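# Place mat flat inside set-up pet tent

## Task

Get the mat lying flat on the floor inside the pet tent, with the tent standing set up and its floor corners resting on the tabletop at the end. Dropping the mat into place is allowed. Anything that stays right only because the robot is holding it does not count. Release everything and move the grippers away before finishing.

## Robot and tools

Robot: two arms, left_arm and right_arm, each with a parallel two-finger gripper and a wrist camera. Shared scene frame: origin on the tabletop midway between the arms, +x out over the table, +z up, left_arm on the +y side. Bases: left_arm at (+0.034, +0.355, 0) m, quat_wxyz (+1.000, 0, 0, -0.011); right_arm at (-0.049, -0.336, 0) m, quat_wxyz (+1.000, 0, 0, -0.031). The names left and right do not tell you image sides. Gripper axes: fingers point along the gripper's +z and close along its y. The reported end_effector_position is the point between the finger pads, roughly 1 cm short of the fingertips.

Rows: every motion command is a single row of 14 numbers covering both arms, each in [-1, 1]: dx, dy, dz, rx, ry, rz, opening for left_arm, then the same seven for right_arm. Always send all 14 even if one arm stays put. dx..rz are an offset (not a pose) expressed in that gripper's own axes, counted from the gripper's measured pose at the start of the action (for the first action in a call, the pose in the last result of the scene). Scale: 1.0 equals 0.6 m or 180 degrees; rx, ry, rz form one rotation vector. Opening is absolute: +1 fully open (0.094 m), -1 closed.

execute_actions(actions): a list of up to 15 actions; each action is a table of up to 15 rows, one per 1/30 s control step, and a short table repeats its last row to fill 15 steps. Every row is measured from the action's start pose, not from the row before. An empty list just returns state and images.

move(target, speed, blocking): target is one 14-number row, offsets measured from the pose in the scene's latest result that shows one. The grippers travel in straight lines that finish together, 0.5 to 10 s; longer paths are cut off at 10 s. speed is m/s from 0.002 to 0.5 (default 0.25); turning up to twice that in rad/s. Opening is sent at the start. Paths do not avoid obstacles or the other arm, and grippers may lag, stray or overshoot speed, especially near full reach. Faster moves and targets set further past a contact hit and push harder. blocking=false returns after 0.5 s while motion continues; then use wait or stop before any new actions or moves.

wait(seconds): 0 to 10 s, arms keep their last command; ends early if a running move finishes. stop(): brakes a running move (needs braking room; fingers keep moving). zoom_image(camera, region): region [x0, y0, x1, y1] in pixels of that camera's last image, at most 504x504; cameras are cam_head_left, cam_head_right, cam_high (672x504) and cam_left_wrist, cam_right_wrist (504x504). read_manual(section) returns only licence texts. finished_scene(scene) ends the given scene (1 or 2) permanently and reports success; the next scene's task arrives then.

Results: the state line gives each gripper's position (m) and quat_wxyz in the scene frame; printed positions may be off, more at long reach. grip_measured is the finger opening on the command scale. Hand target lines show where the controller is driving each gripper. Step readings list positions at some steps; HELD with an arm label means part of that arm's row was held back. A move adds a move: line with its ending (done, off_target, moving, held, fault), limits (paced = pose clipped; held = some steps blocked, after which the arm may jump faster) and each gripper's distance from target. pose unreachable means the clearance check altered that arm's command. FAULT or OVER-TEMPERATURE FAULT lines mean an arm stopped; MOTOR HOT warns at 75 °C, 90 °C stops the arm 10 s, 100 °C makes it drop.

Control behaviour: each step, a command is clipped to within 70 mm and 16 degrees of the measured pose, so far targets take several actions. Arms usually end a centimetre or more low; repeated zero offsets let them sag, so to hold an arm still send the offset back to its desired pose in a reply's first call and zeros afterwards, aiming higher if it still droops. The simulation runs while you think.

Gripping: to hold something, command an opening about 0.03 below grip_measured; smaller gaps grip more lightly. Items thinner than about 2 mm get less force.

Avoid: knocking rigid objects (like the tent) off the table, which fails the task; arms striking or pushing hard on each other; drops, slams and hard shoves. Loose objects may occasionally be nudged by outside disturbances. Before finishing, let go, lift clear, and confirm via cameras that the tent stands with its floor corners down and the mat lies flat inside.

Each tool is called after ">>>" by a JSON object that holds its "name" and its "arguments".

## Session

>>> {"name": "execute_actions", "arguments": {"actions": []}}

Scene clock: 0.00 s.
left_arm: end_effector_position=(+0.4193, +0.3548, +0.4000) grip_measured=+1.000 end_effector_quat_wxyz=(+0.700, -0.001, +0.714, -0.001) | right_arm: end_effector_position=(+0.3307, -0.3526, +0.4154) grip_measured=+1.000 end_effector_quat_wxyz=(+0.715, +0.014, +0.699, -0.017)
Joint positions: left_arm=[ 0.017  1.059  1.042 -0.002 -0.006 -0.003  0.094] | right_arm=[ 0.016  1.044  1.056  0.011 -0.004 -0.003  0.094]
Joint velocities: left_arm=[-0.007 -0.022 -0.002 -0.037 -0.007 -0.007  0.   ] | right_arm=[ 0.007  0.002  0.012 -0.007  0.022 -0.066  0.   ]
Joint torques (N m, as the arm reports them, + toward a larger angle): no reading
Motor temperatures (°C, as the motors report them): left_arm=[24 27 28 27 26 27] | right_arm=[26 24 25 27 24 27]
Hand target (left_arm): +0.417, +0.355, +0.404; +0.703, -0.001, +0.711, -0.001
Hand target (right_arm): +0.327, -0.352, +0.427; +0.725, +0.014, +0.688, -0.016

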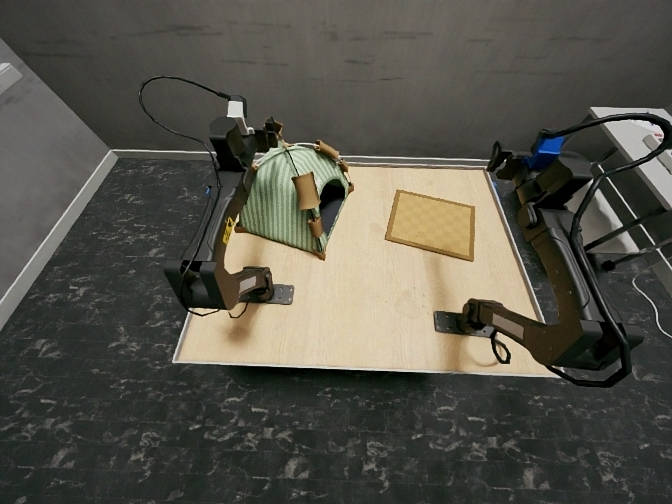

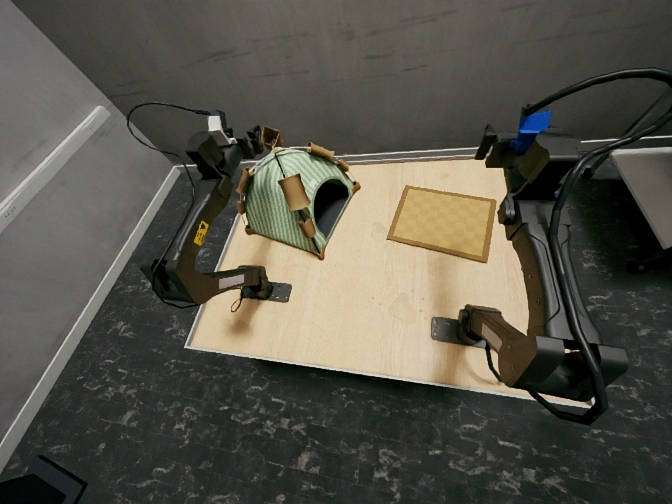

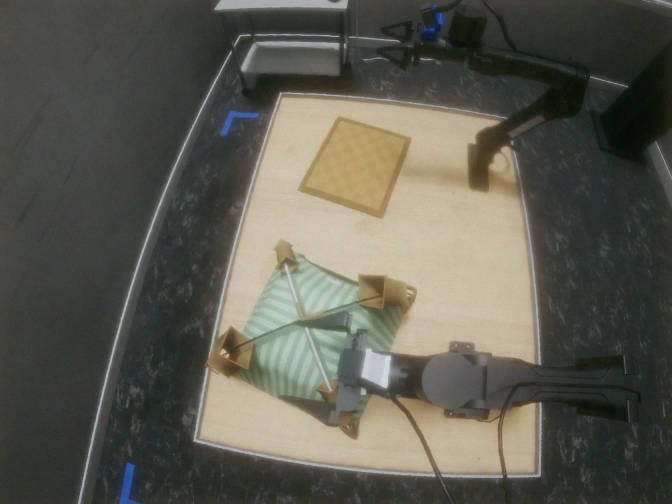

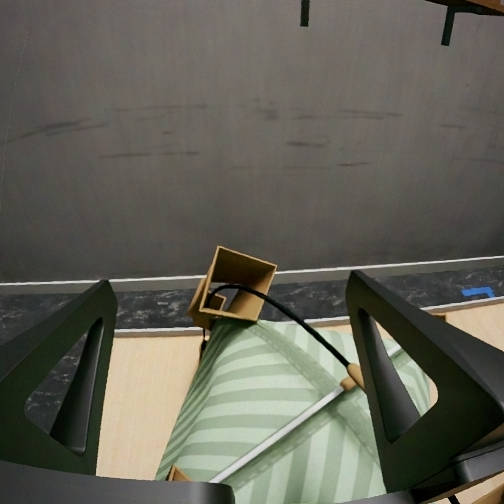

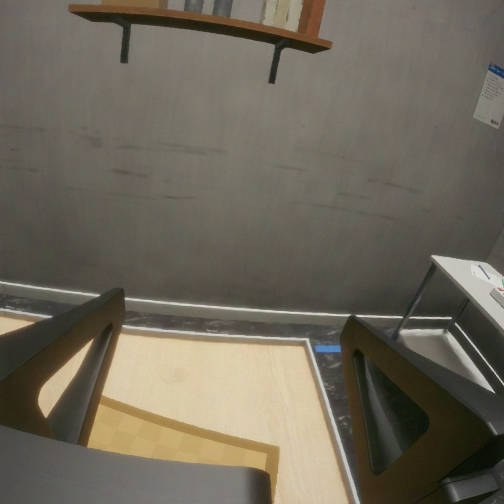

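>>> {"name": "move", "arguments": {"target": [0,0,0,0,0,0,1, 0.55,-0.1,0.05,0,0.5,0,-1]}}

>>> {"name": "move", "arguments": {"target": [0,0,0,0,0,0,1, 0,0,0.13,0,0,0,-1], "speed": 0.08}}

Scene clock: 4.00 s.
left_arm: end_effector_position=(+0.4193, +0.3548, +0.4000) grip_measured=+1.000 end_effector_quat_wxyz=(+0.700, -0.001, +0.714, -0.001) | right_arm: end_effector_position=(+0.3619, -0.4108, +0.0722) grip_measured=-0.990 end_effector_quat_wxyz=(+0.005, +0.023, +1.000, +0.003)
Joint positions: left_arm=[ 0.017  1.059  1.042 -0.002 -0.006 -0.003  0.094] | right_arm=[-0.122  2.147  1.83  -1.244 -0.007 -0.139  0.   ]
Joint velocities: left_arm=[-0.012 -0.012  0.002 -0.007  0.022  0.007  0.   ] | right_arm=[ 0.007 -0.017  0.012  0.037 -0.007  0.022 -0.   ]
Joint torques (N m, as the arm reports them, + toward a larger angle): left_arm=[-0.01 -3.05  8.34  1.61  0.   -0.03] | right_arm=[ -0.54 -10.1    8.34  -0.07   0.07  -0.11]
Motor temperatures (°C, as the motors report them): left_arm=[24 27 28 28 26 27] | right_arm=[26 24 26 27 24 27]
Hand target (left_arm): +0.419, +0.355, +0.400; +0.700, -0.001, +0.714, -0.001
Hand target (right_arm): +0.364, -0.415, +0.081; +0.012, +0.022, +1.000, -0.000
Off the commanded pose (left_arm): 0.000 m, 0 deg.
Off the commanded pose (right_arm): 0.015 m, 1 deg.
move: off_target (right_arm)
camera_calibration (this result's frames):
cam_right_wrist: T_world_to_cam=[[0.127653, -0.991279, 0.0327099, -0.459426], [-0.865327, -0.0951959, 0.492084, 0.266796], [-0.484679, -0.091121, -0.869933, 0.315822], [0, 0, 0, 1]] pos_world=[0.442586, -0.401243, 0.158485]

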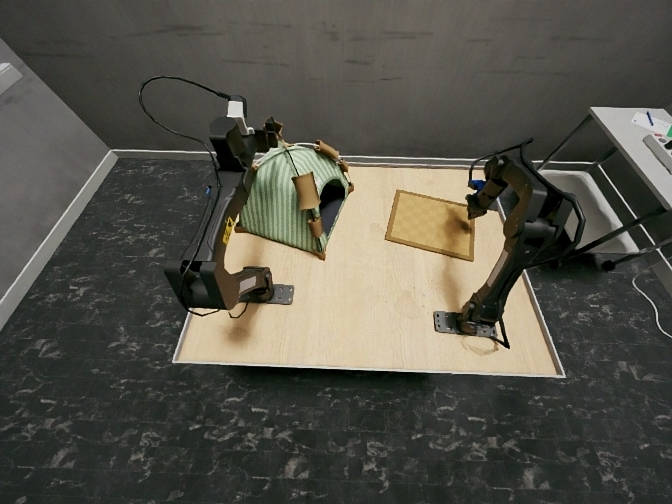

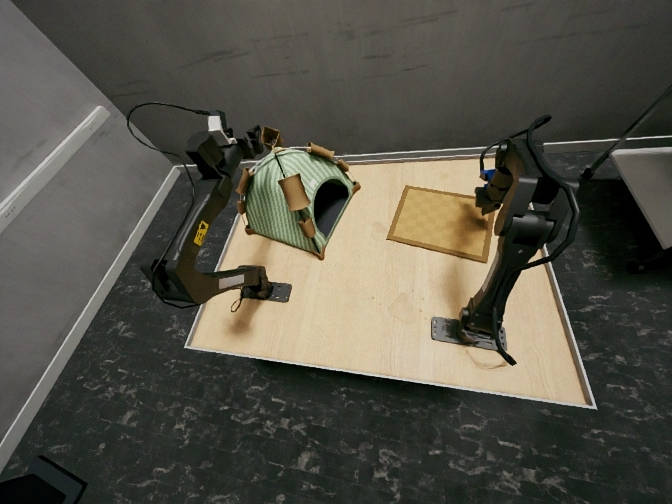

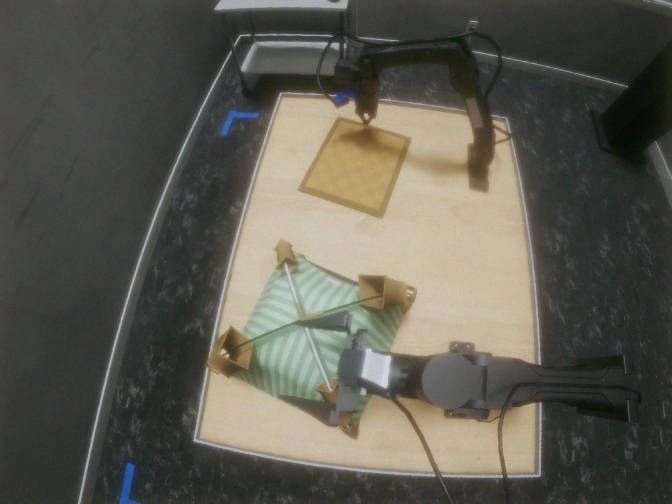

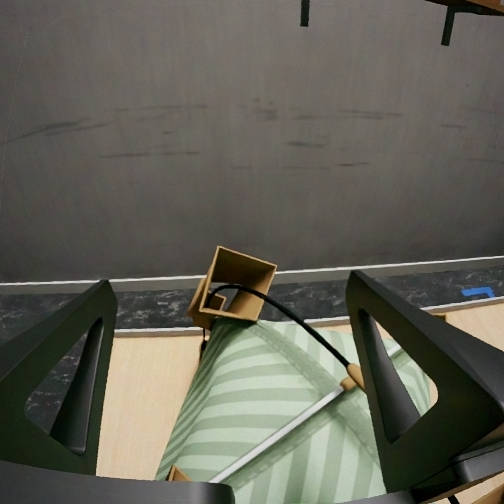

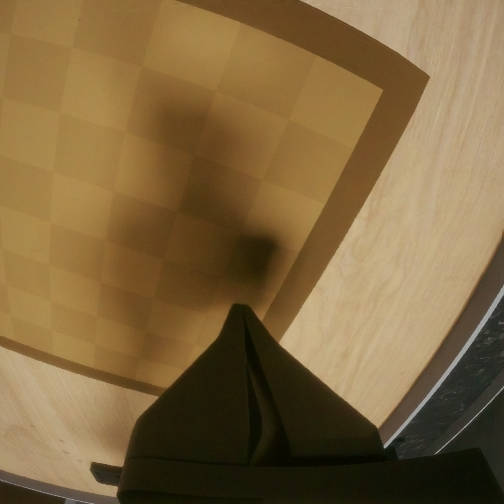

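Scene clock: 5.23 s.
left_arm: end_effector_position=(+0.4193, +0.3548, +0.4000) grip_measured=+1.000 end_effector_quat_wxyz=(+0.700, -0.001, +0.714, -0.001) | right_arm: end_effector_position=(+0.3548, -0.4095, +0.0208) grip_measured=-0.990 end_effector_quat_wxyz=(-0.003, +0.023, +1.000, +0.004)
Joint positions: left_arm=[ 0.017  1.059  1.042 -0.002 -0.006 -0.003  0.094] | right_arm=[-0.122  2.172  1.663 -1.069 -0.007 -0.139  0.   ]
Joint velocities: left_arm=[ 0.007 -0.017 -0.012 -0.007  0.066  0.007  0.   ] | right_arm=[ 0.002  0.017 -0.017  0.007 -0.037 -0.066  0.   ]
Joint torques (N m, as the arm reports them, + toward a larger angle): left_arm=[ 0.08 -2.99  8.26  1.59 -0.04 -0.02] | right_arm=[ 0.06 -7.2   2.38  1.06  0.04  0.  ]
Motor temperatures (°C, as the motors report them): left_arm=[24 27 28 29 26 27] | right_arm=[26 25 26 27 24 27]
Hand target (left_arm): +0.419, +0.355, +0.400; +0.700, -0.001, +0.714, -0.001
Hand target (right_arm): +0.360, -0.410, -0.005; +0.003, +0.023, +1.000, +0.003
Off the commanded pose (left_arm): 0.000 m, 0 deg.
Off the commanded pose (right_arm): 0.028 m, 1 deg.
move: off_target (right_arm)
camera_calibration (this result's frames):
cam_right_wrist: T_world_to_cam=[[0.128171, -0.991376, 0.0273094, -0.45562], [-0.856713, -0.0968048, 0.506628, 0.282033], [-0.499615, -0.0883313, -0.861732, 0.274012], [0, 0, 0, 1]] pos_world=[0.436919, -0.400185, 0.105682]

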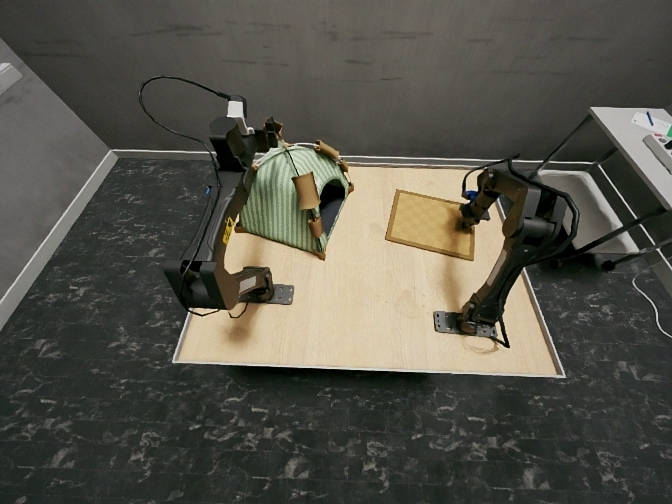

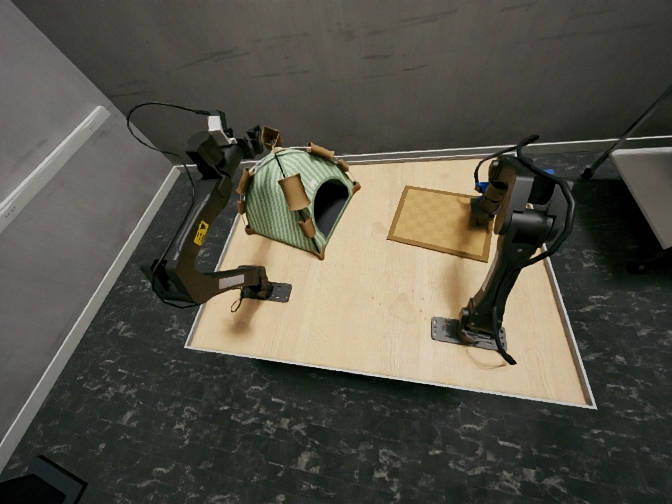

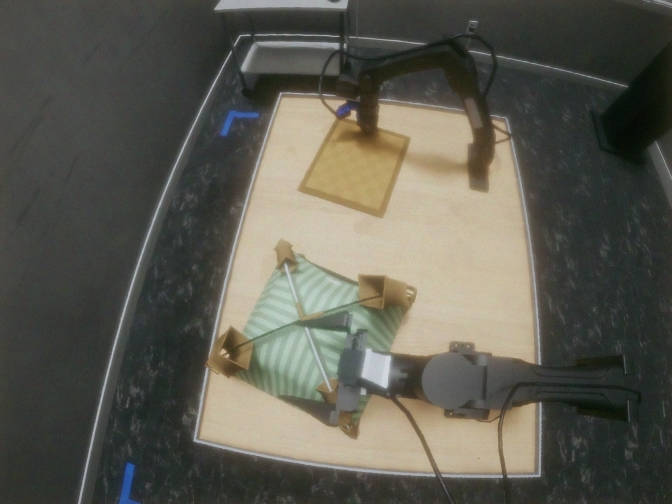

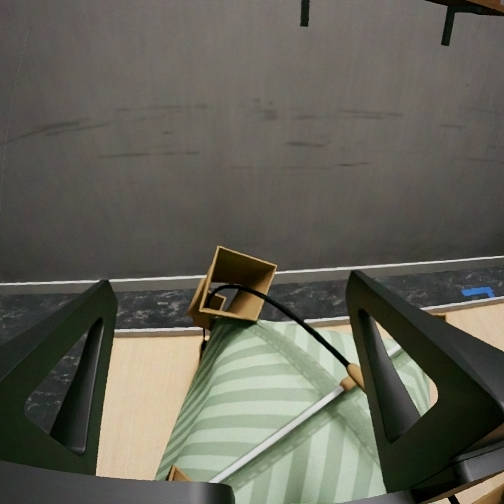

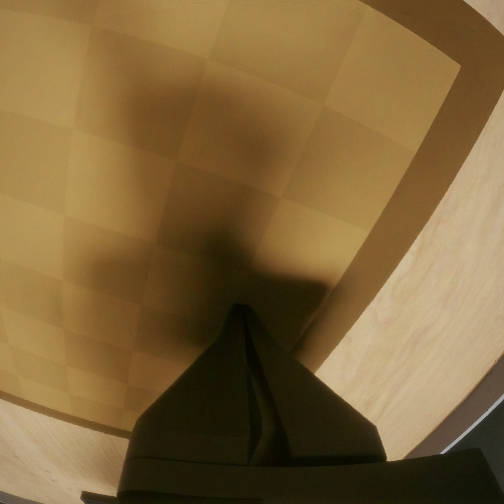

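>>> {"name": "move", "arguments": {"target": [0,0,0,0,0,0,1, 0.04,0.36,0.03,0,0,0,-1], "speed": 0.1}}

Scene clock: 7.87 s.
left_arm: end_effector_position=(+0.4193, +0.3548, +0.4000) grip_measured=+1.000 end_effector_quat_wxyz=(+0.700, -0.001, +0.714, -0.001) | right_arm: end_effector_position=(+0.3405, -0.1977, +0.0224) grip_measured=-0.990 end_effector_quat_wxyz=(+0.010, +0.021, +1.000, +0.001)
Joint positions: left_arm=[ 0.017  1.059  1.042 -0.002 -0.006 -0.003  0.094] | right_arm=[ 0.404  2.156  1.643 -1.038  0.004  0.382  0.   ]
Joint velocities: left_arm=[ 0.002  0.007  0.002 -0.081  0.007 -0.037  0.   ] | right_arm=[ 0.012  0.012 -0.012 -0.037 -0.066  0.051 -0.   ]
Joint torques (N m, as the arm reports them, + toward a larger angle): left_arm=[ 0.05 -3.13  8.18  1.61 -0.04  0.  ] | right_arm=[ 0.62 -6.47  6.48  0.3  -0.25  0.11]
Motor temperatures (°C, as the motors report them): left_arm=[24 27 29 29 26 27] | right_arm=[26 25 26 27 24 27]
Hand target (left_arm): +0.419, +0.355, +0.400; +0.700, -0.001, +0.714, -0.001
Hand target (right_arm): +0.340, -0.190, +0.006; -0.005, +0.023, +1.000, +0.010
Off the commanded pose (left_arm): 0.000 m, 0 deg.
Off the commanded pose (right_arm): 0.018 m, 2 deg.
move: off_target (right_arm)
camera_calibration (this result's frames):
cam_right_wrist: T_world_to_cam=[[0.132141, -0.990564, 0.0363561, -0.245264], [-0.869346, -0.0981934, 0.484351, 0.294041], [-0.476211, -0.0956086, -0.874118, 0.277803], [0, 0, 0, 1]] pos_world=[0.420326, -0.187516, 0.109331]

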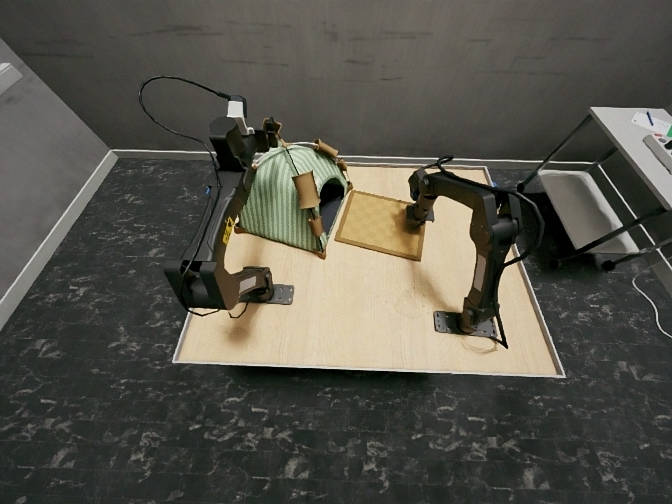

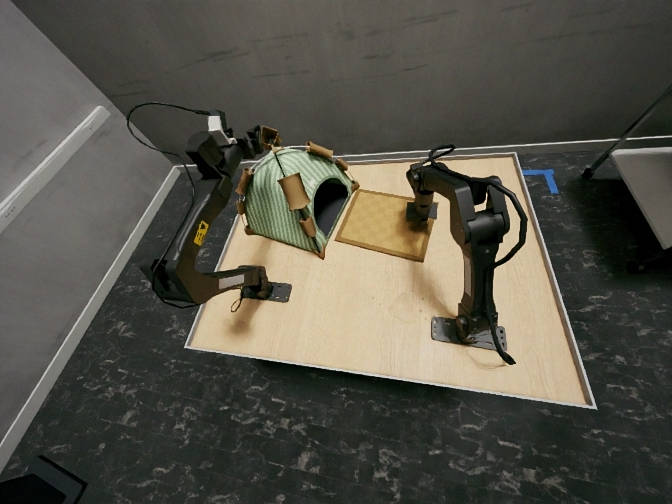

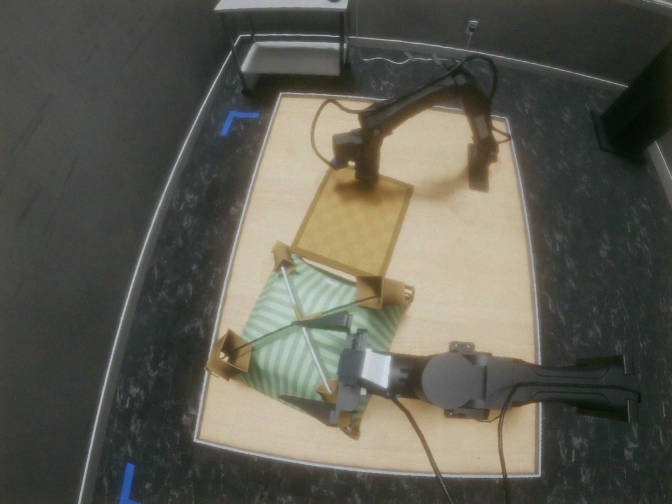

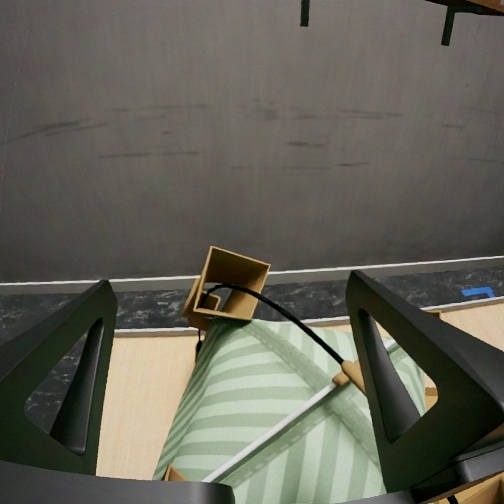

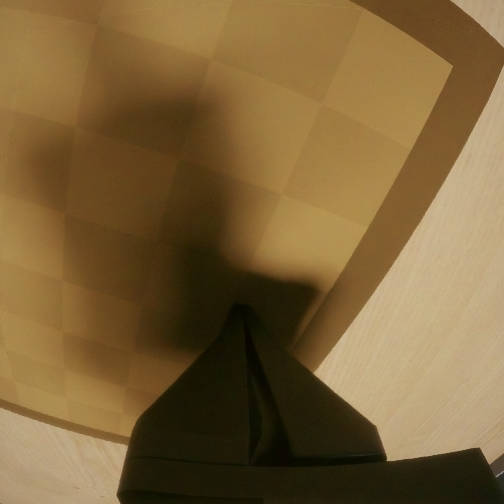

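>>> {"name": "zoom_image", "arguments": {"camera": "cam_head_right", "region": [230, 130, 450, 280]}}

Region (230, 130, 450, 280) of cam_head_right's 672x504 image, scaled by 2.291, with more detail than that image has; it fills the top 344 rows of this view, and the rest is white.

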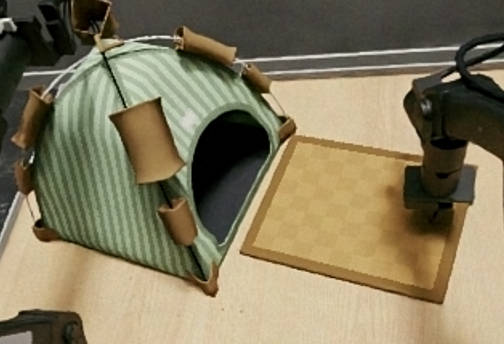

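>>> {"name": "move", "arguments": {"target": [0,0,0,0,0,0,1, 0,-0.62,0.03,0,0,0,-1], "speed": 0.12}}

>>> {"name": "move", "arguments": {"target": [0,0,0,0,0,0,1, 0.3,0,-0.15,0,0,0,1]}}

Scene clock: 11.83 s.
left_arm: end_effector_position=(+0.4193, +0.3548, +0.4000) grip_measured=+1.000 end_effector_quat_wxyz=(+0.700, -0.001, +0.714, -0.001) | right_arm: end_effector_position=(+0.3307, -0.5648, +0.0235) grip_measured=-0.990 end_effector_quat_wxyz=(+0.032, +0.019, +0.999, -0.003)
Joint positions: left_arm=[ 0.017  1.059  1.042 -0.002 -0.006 -0.003  0.094] | right_arm=[-0.492  2.234  1.773 -1.051 -0.027 -0.516  0.   ]
Joint velocities: left_arm=[-0.012  0.007 -0.002  0.007  0.022  0.037  0.   ] | right_arm=[-0.002  0.012  0.017 -0.007 -0.066 -0.066 -0.   ]
Joint torques (N m, as the arm reports them, + toward a larger angle): left_arm=[-0.03 -3.08  8.28  1.61 -0.03 -0.01] | right_arm=[-1.02 -7.44  6.92  0.17  0.36 -0.12]
Motor temperatures (°C, as the motors report them): left_arm=[24 27 29 30 26 27] | right_arm=[26 26 27 27 24 27]
Hand target (left_arm): +0.419, +0.355, +0.400; +0.700, -0.001, +0.714, -0.001
Hand target (right_arm): +0.324, -0.574, +0.008; +0.011, +0.020, +1.000, -0.009
Off the commanded pose (left_arm): 0.000 m, 0 deg.
Off the commanded pose (right_arm): 0.021 m, 3 deg.
move: off_target (right_arm)
camera_calibration (this result's frames):
cam_right_wrist: T_world_to_cam=[[0.13234, -0.989803, 0.0526834, -0.607711], [-0.889995, -0.095261, 0.445908, 0.258327], [-0.436343, -0.105899, -0.893527, 0.220491], [0, 0, 0, 1]] pos_world=[0.406544, -0.553556, 0.11384]

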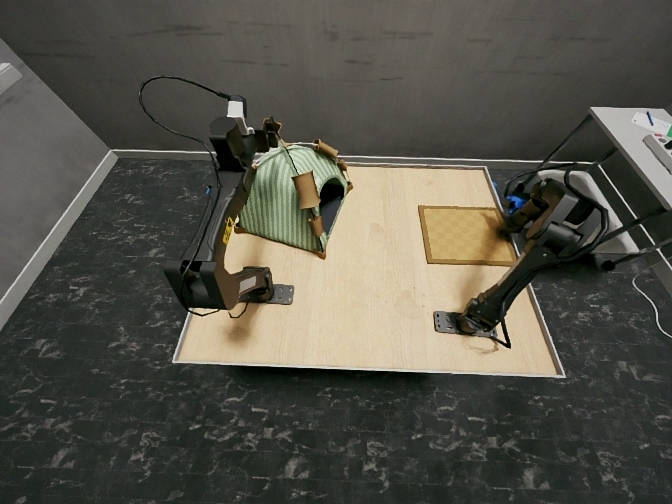

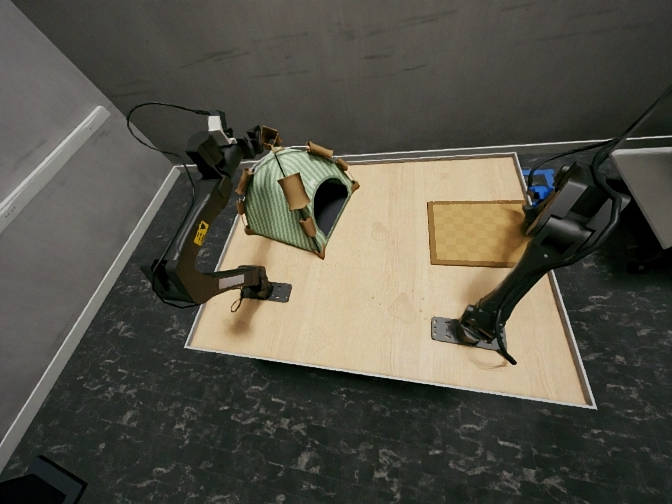

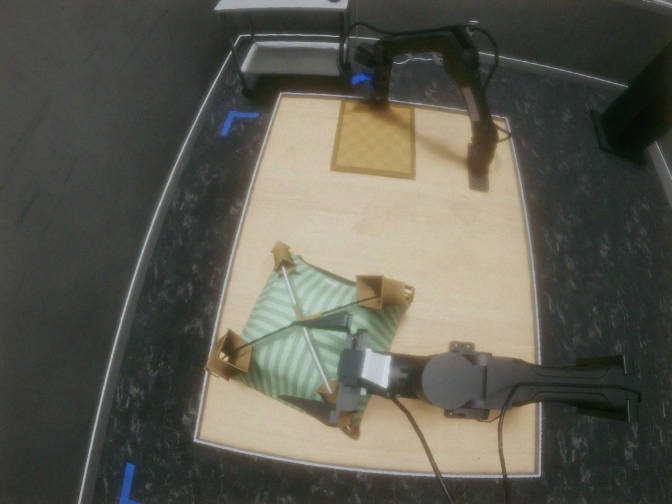

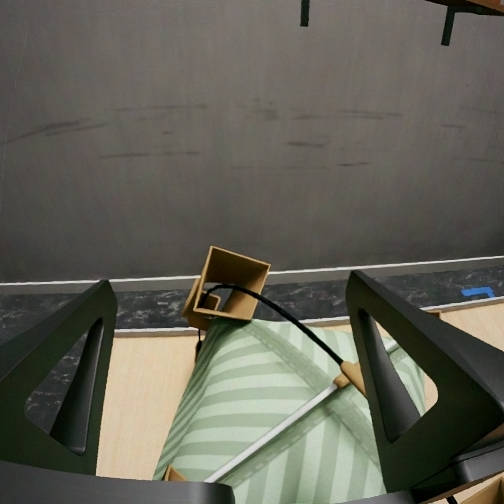

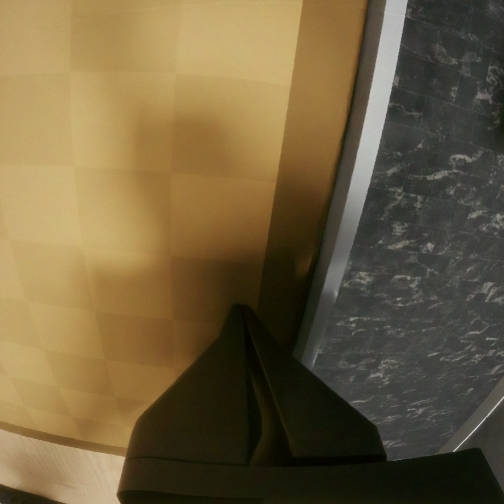

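Scene clock: 13.23 s.
left_arm: end_effector_position=(+0.4193, +0.3548, +0.4000) grip_measured=+1.000 end_effector_quat_wxyz=(+0.700, -0.001, +0.714, -0.001) | right_arm: end_effector_position=(+0.1494, -0.5636, +0.1002) grip_measured=+1.000 end_effector_quat_wxyz=(+0.028, +0.024, +0.999, -0.009)
Joint positions: left_arm=[ 0.017  1.059  1.042 -0.002 -0.006 -0.003  0.094] | right_arm=[-0.811  1.644  1.27  -1.146 -0.03  -0.826  0.094]
Joint velocities: left_arm=[-0.012  0.017  0.012 -0.022 -0.051 -0.051  0.   ] | right_arm=[-0.007 -0.012 -0.012 -0.037  0.066 -0.051  0.   ]
Joint torques (N m, as the arm reports them, + toward a larger angle): left_arm=[-0.03 -3.06  8.28  1.61 -0.03 -0.05] | right_arm=[-0.18 -7.62  5.51 -0.01 -0.06 -0.11]
Motor temperatures (°C, as the motors report them): left_arm=[24 27 29 31 26 27] | right_arm=[26 27 27 27 24 27]
Hand target (left_arm): +0.419, +0.355, +0.400; +0.700, -0.001, +0.714, -0.001
Hand target (right_arm): +0.146, -0.559, +0.105; +0.031, +0.019, +0.999, -0.007
Off the commanded pose (left_arm): 0.000 m, 0 deg.
Off the commanded pose (right_arm): 0.008 m, 1 deg.
move: done
camera_calibration (this result's frames):
cam_right_wrist: T_world_to_cam=[[0.123366, -0.990404, 0.0623016, -0.586516], [-0.886691, -0.0818214, 0.455066, 0.0690343], [-0.445601, -0.111382, -0.888276, 0.207802], [0, 0, 0, 1]] pos_world=[0.226165, -0.552093, 0.189711]

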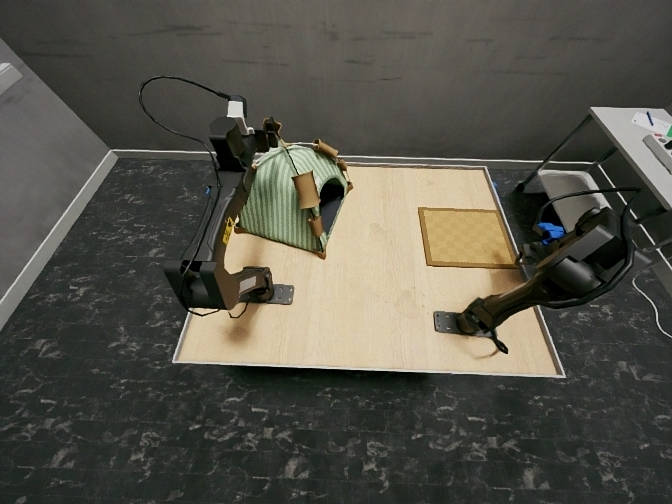

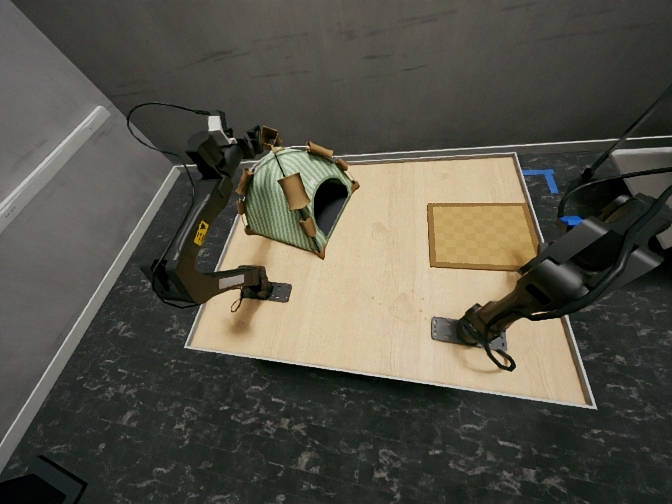

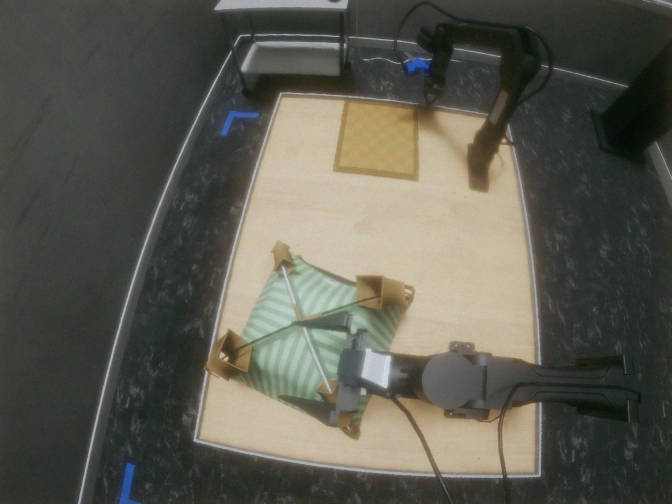

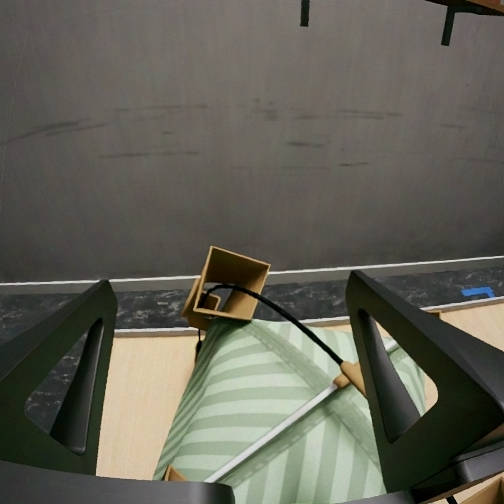

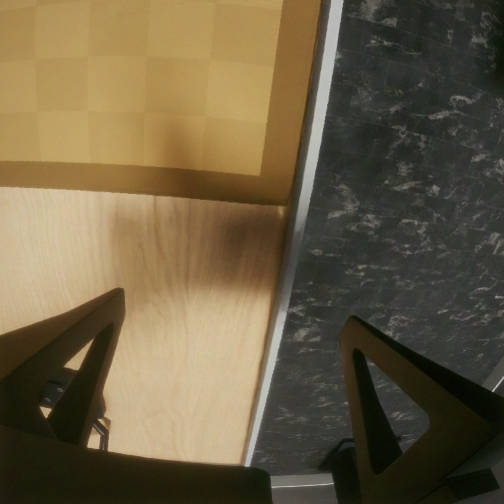

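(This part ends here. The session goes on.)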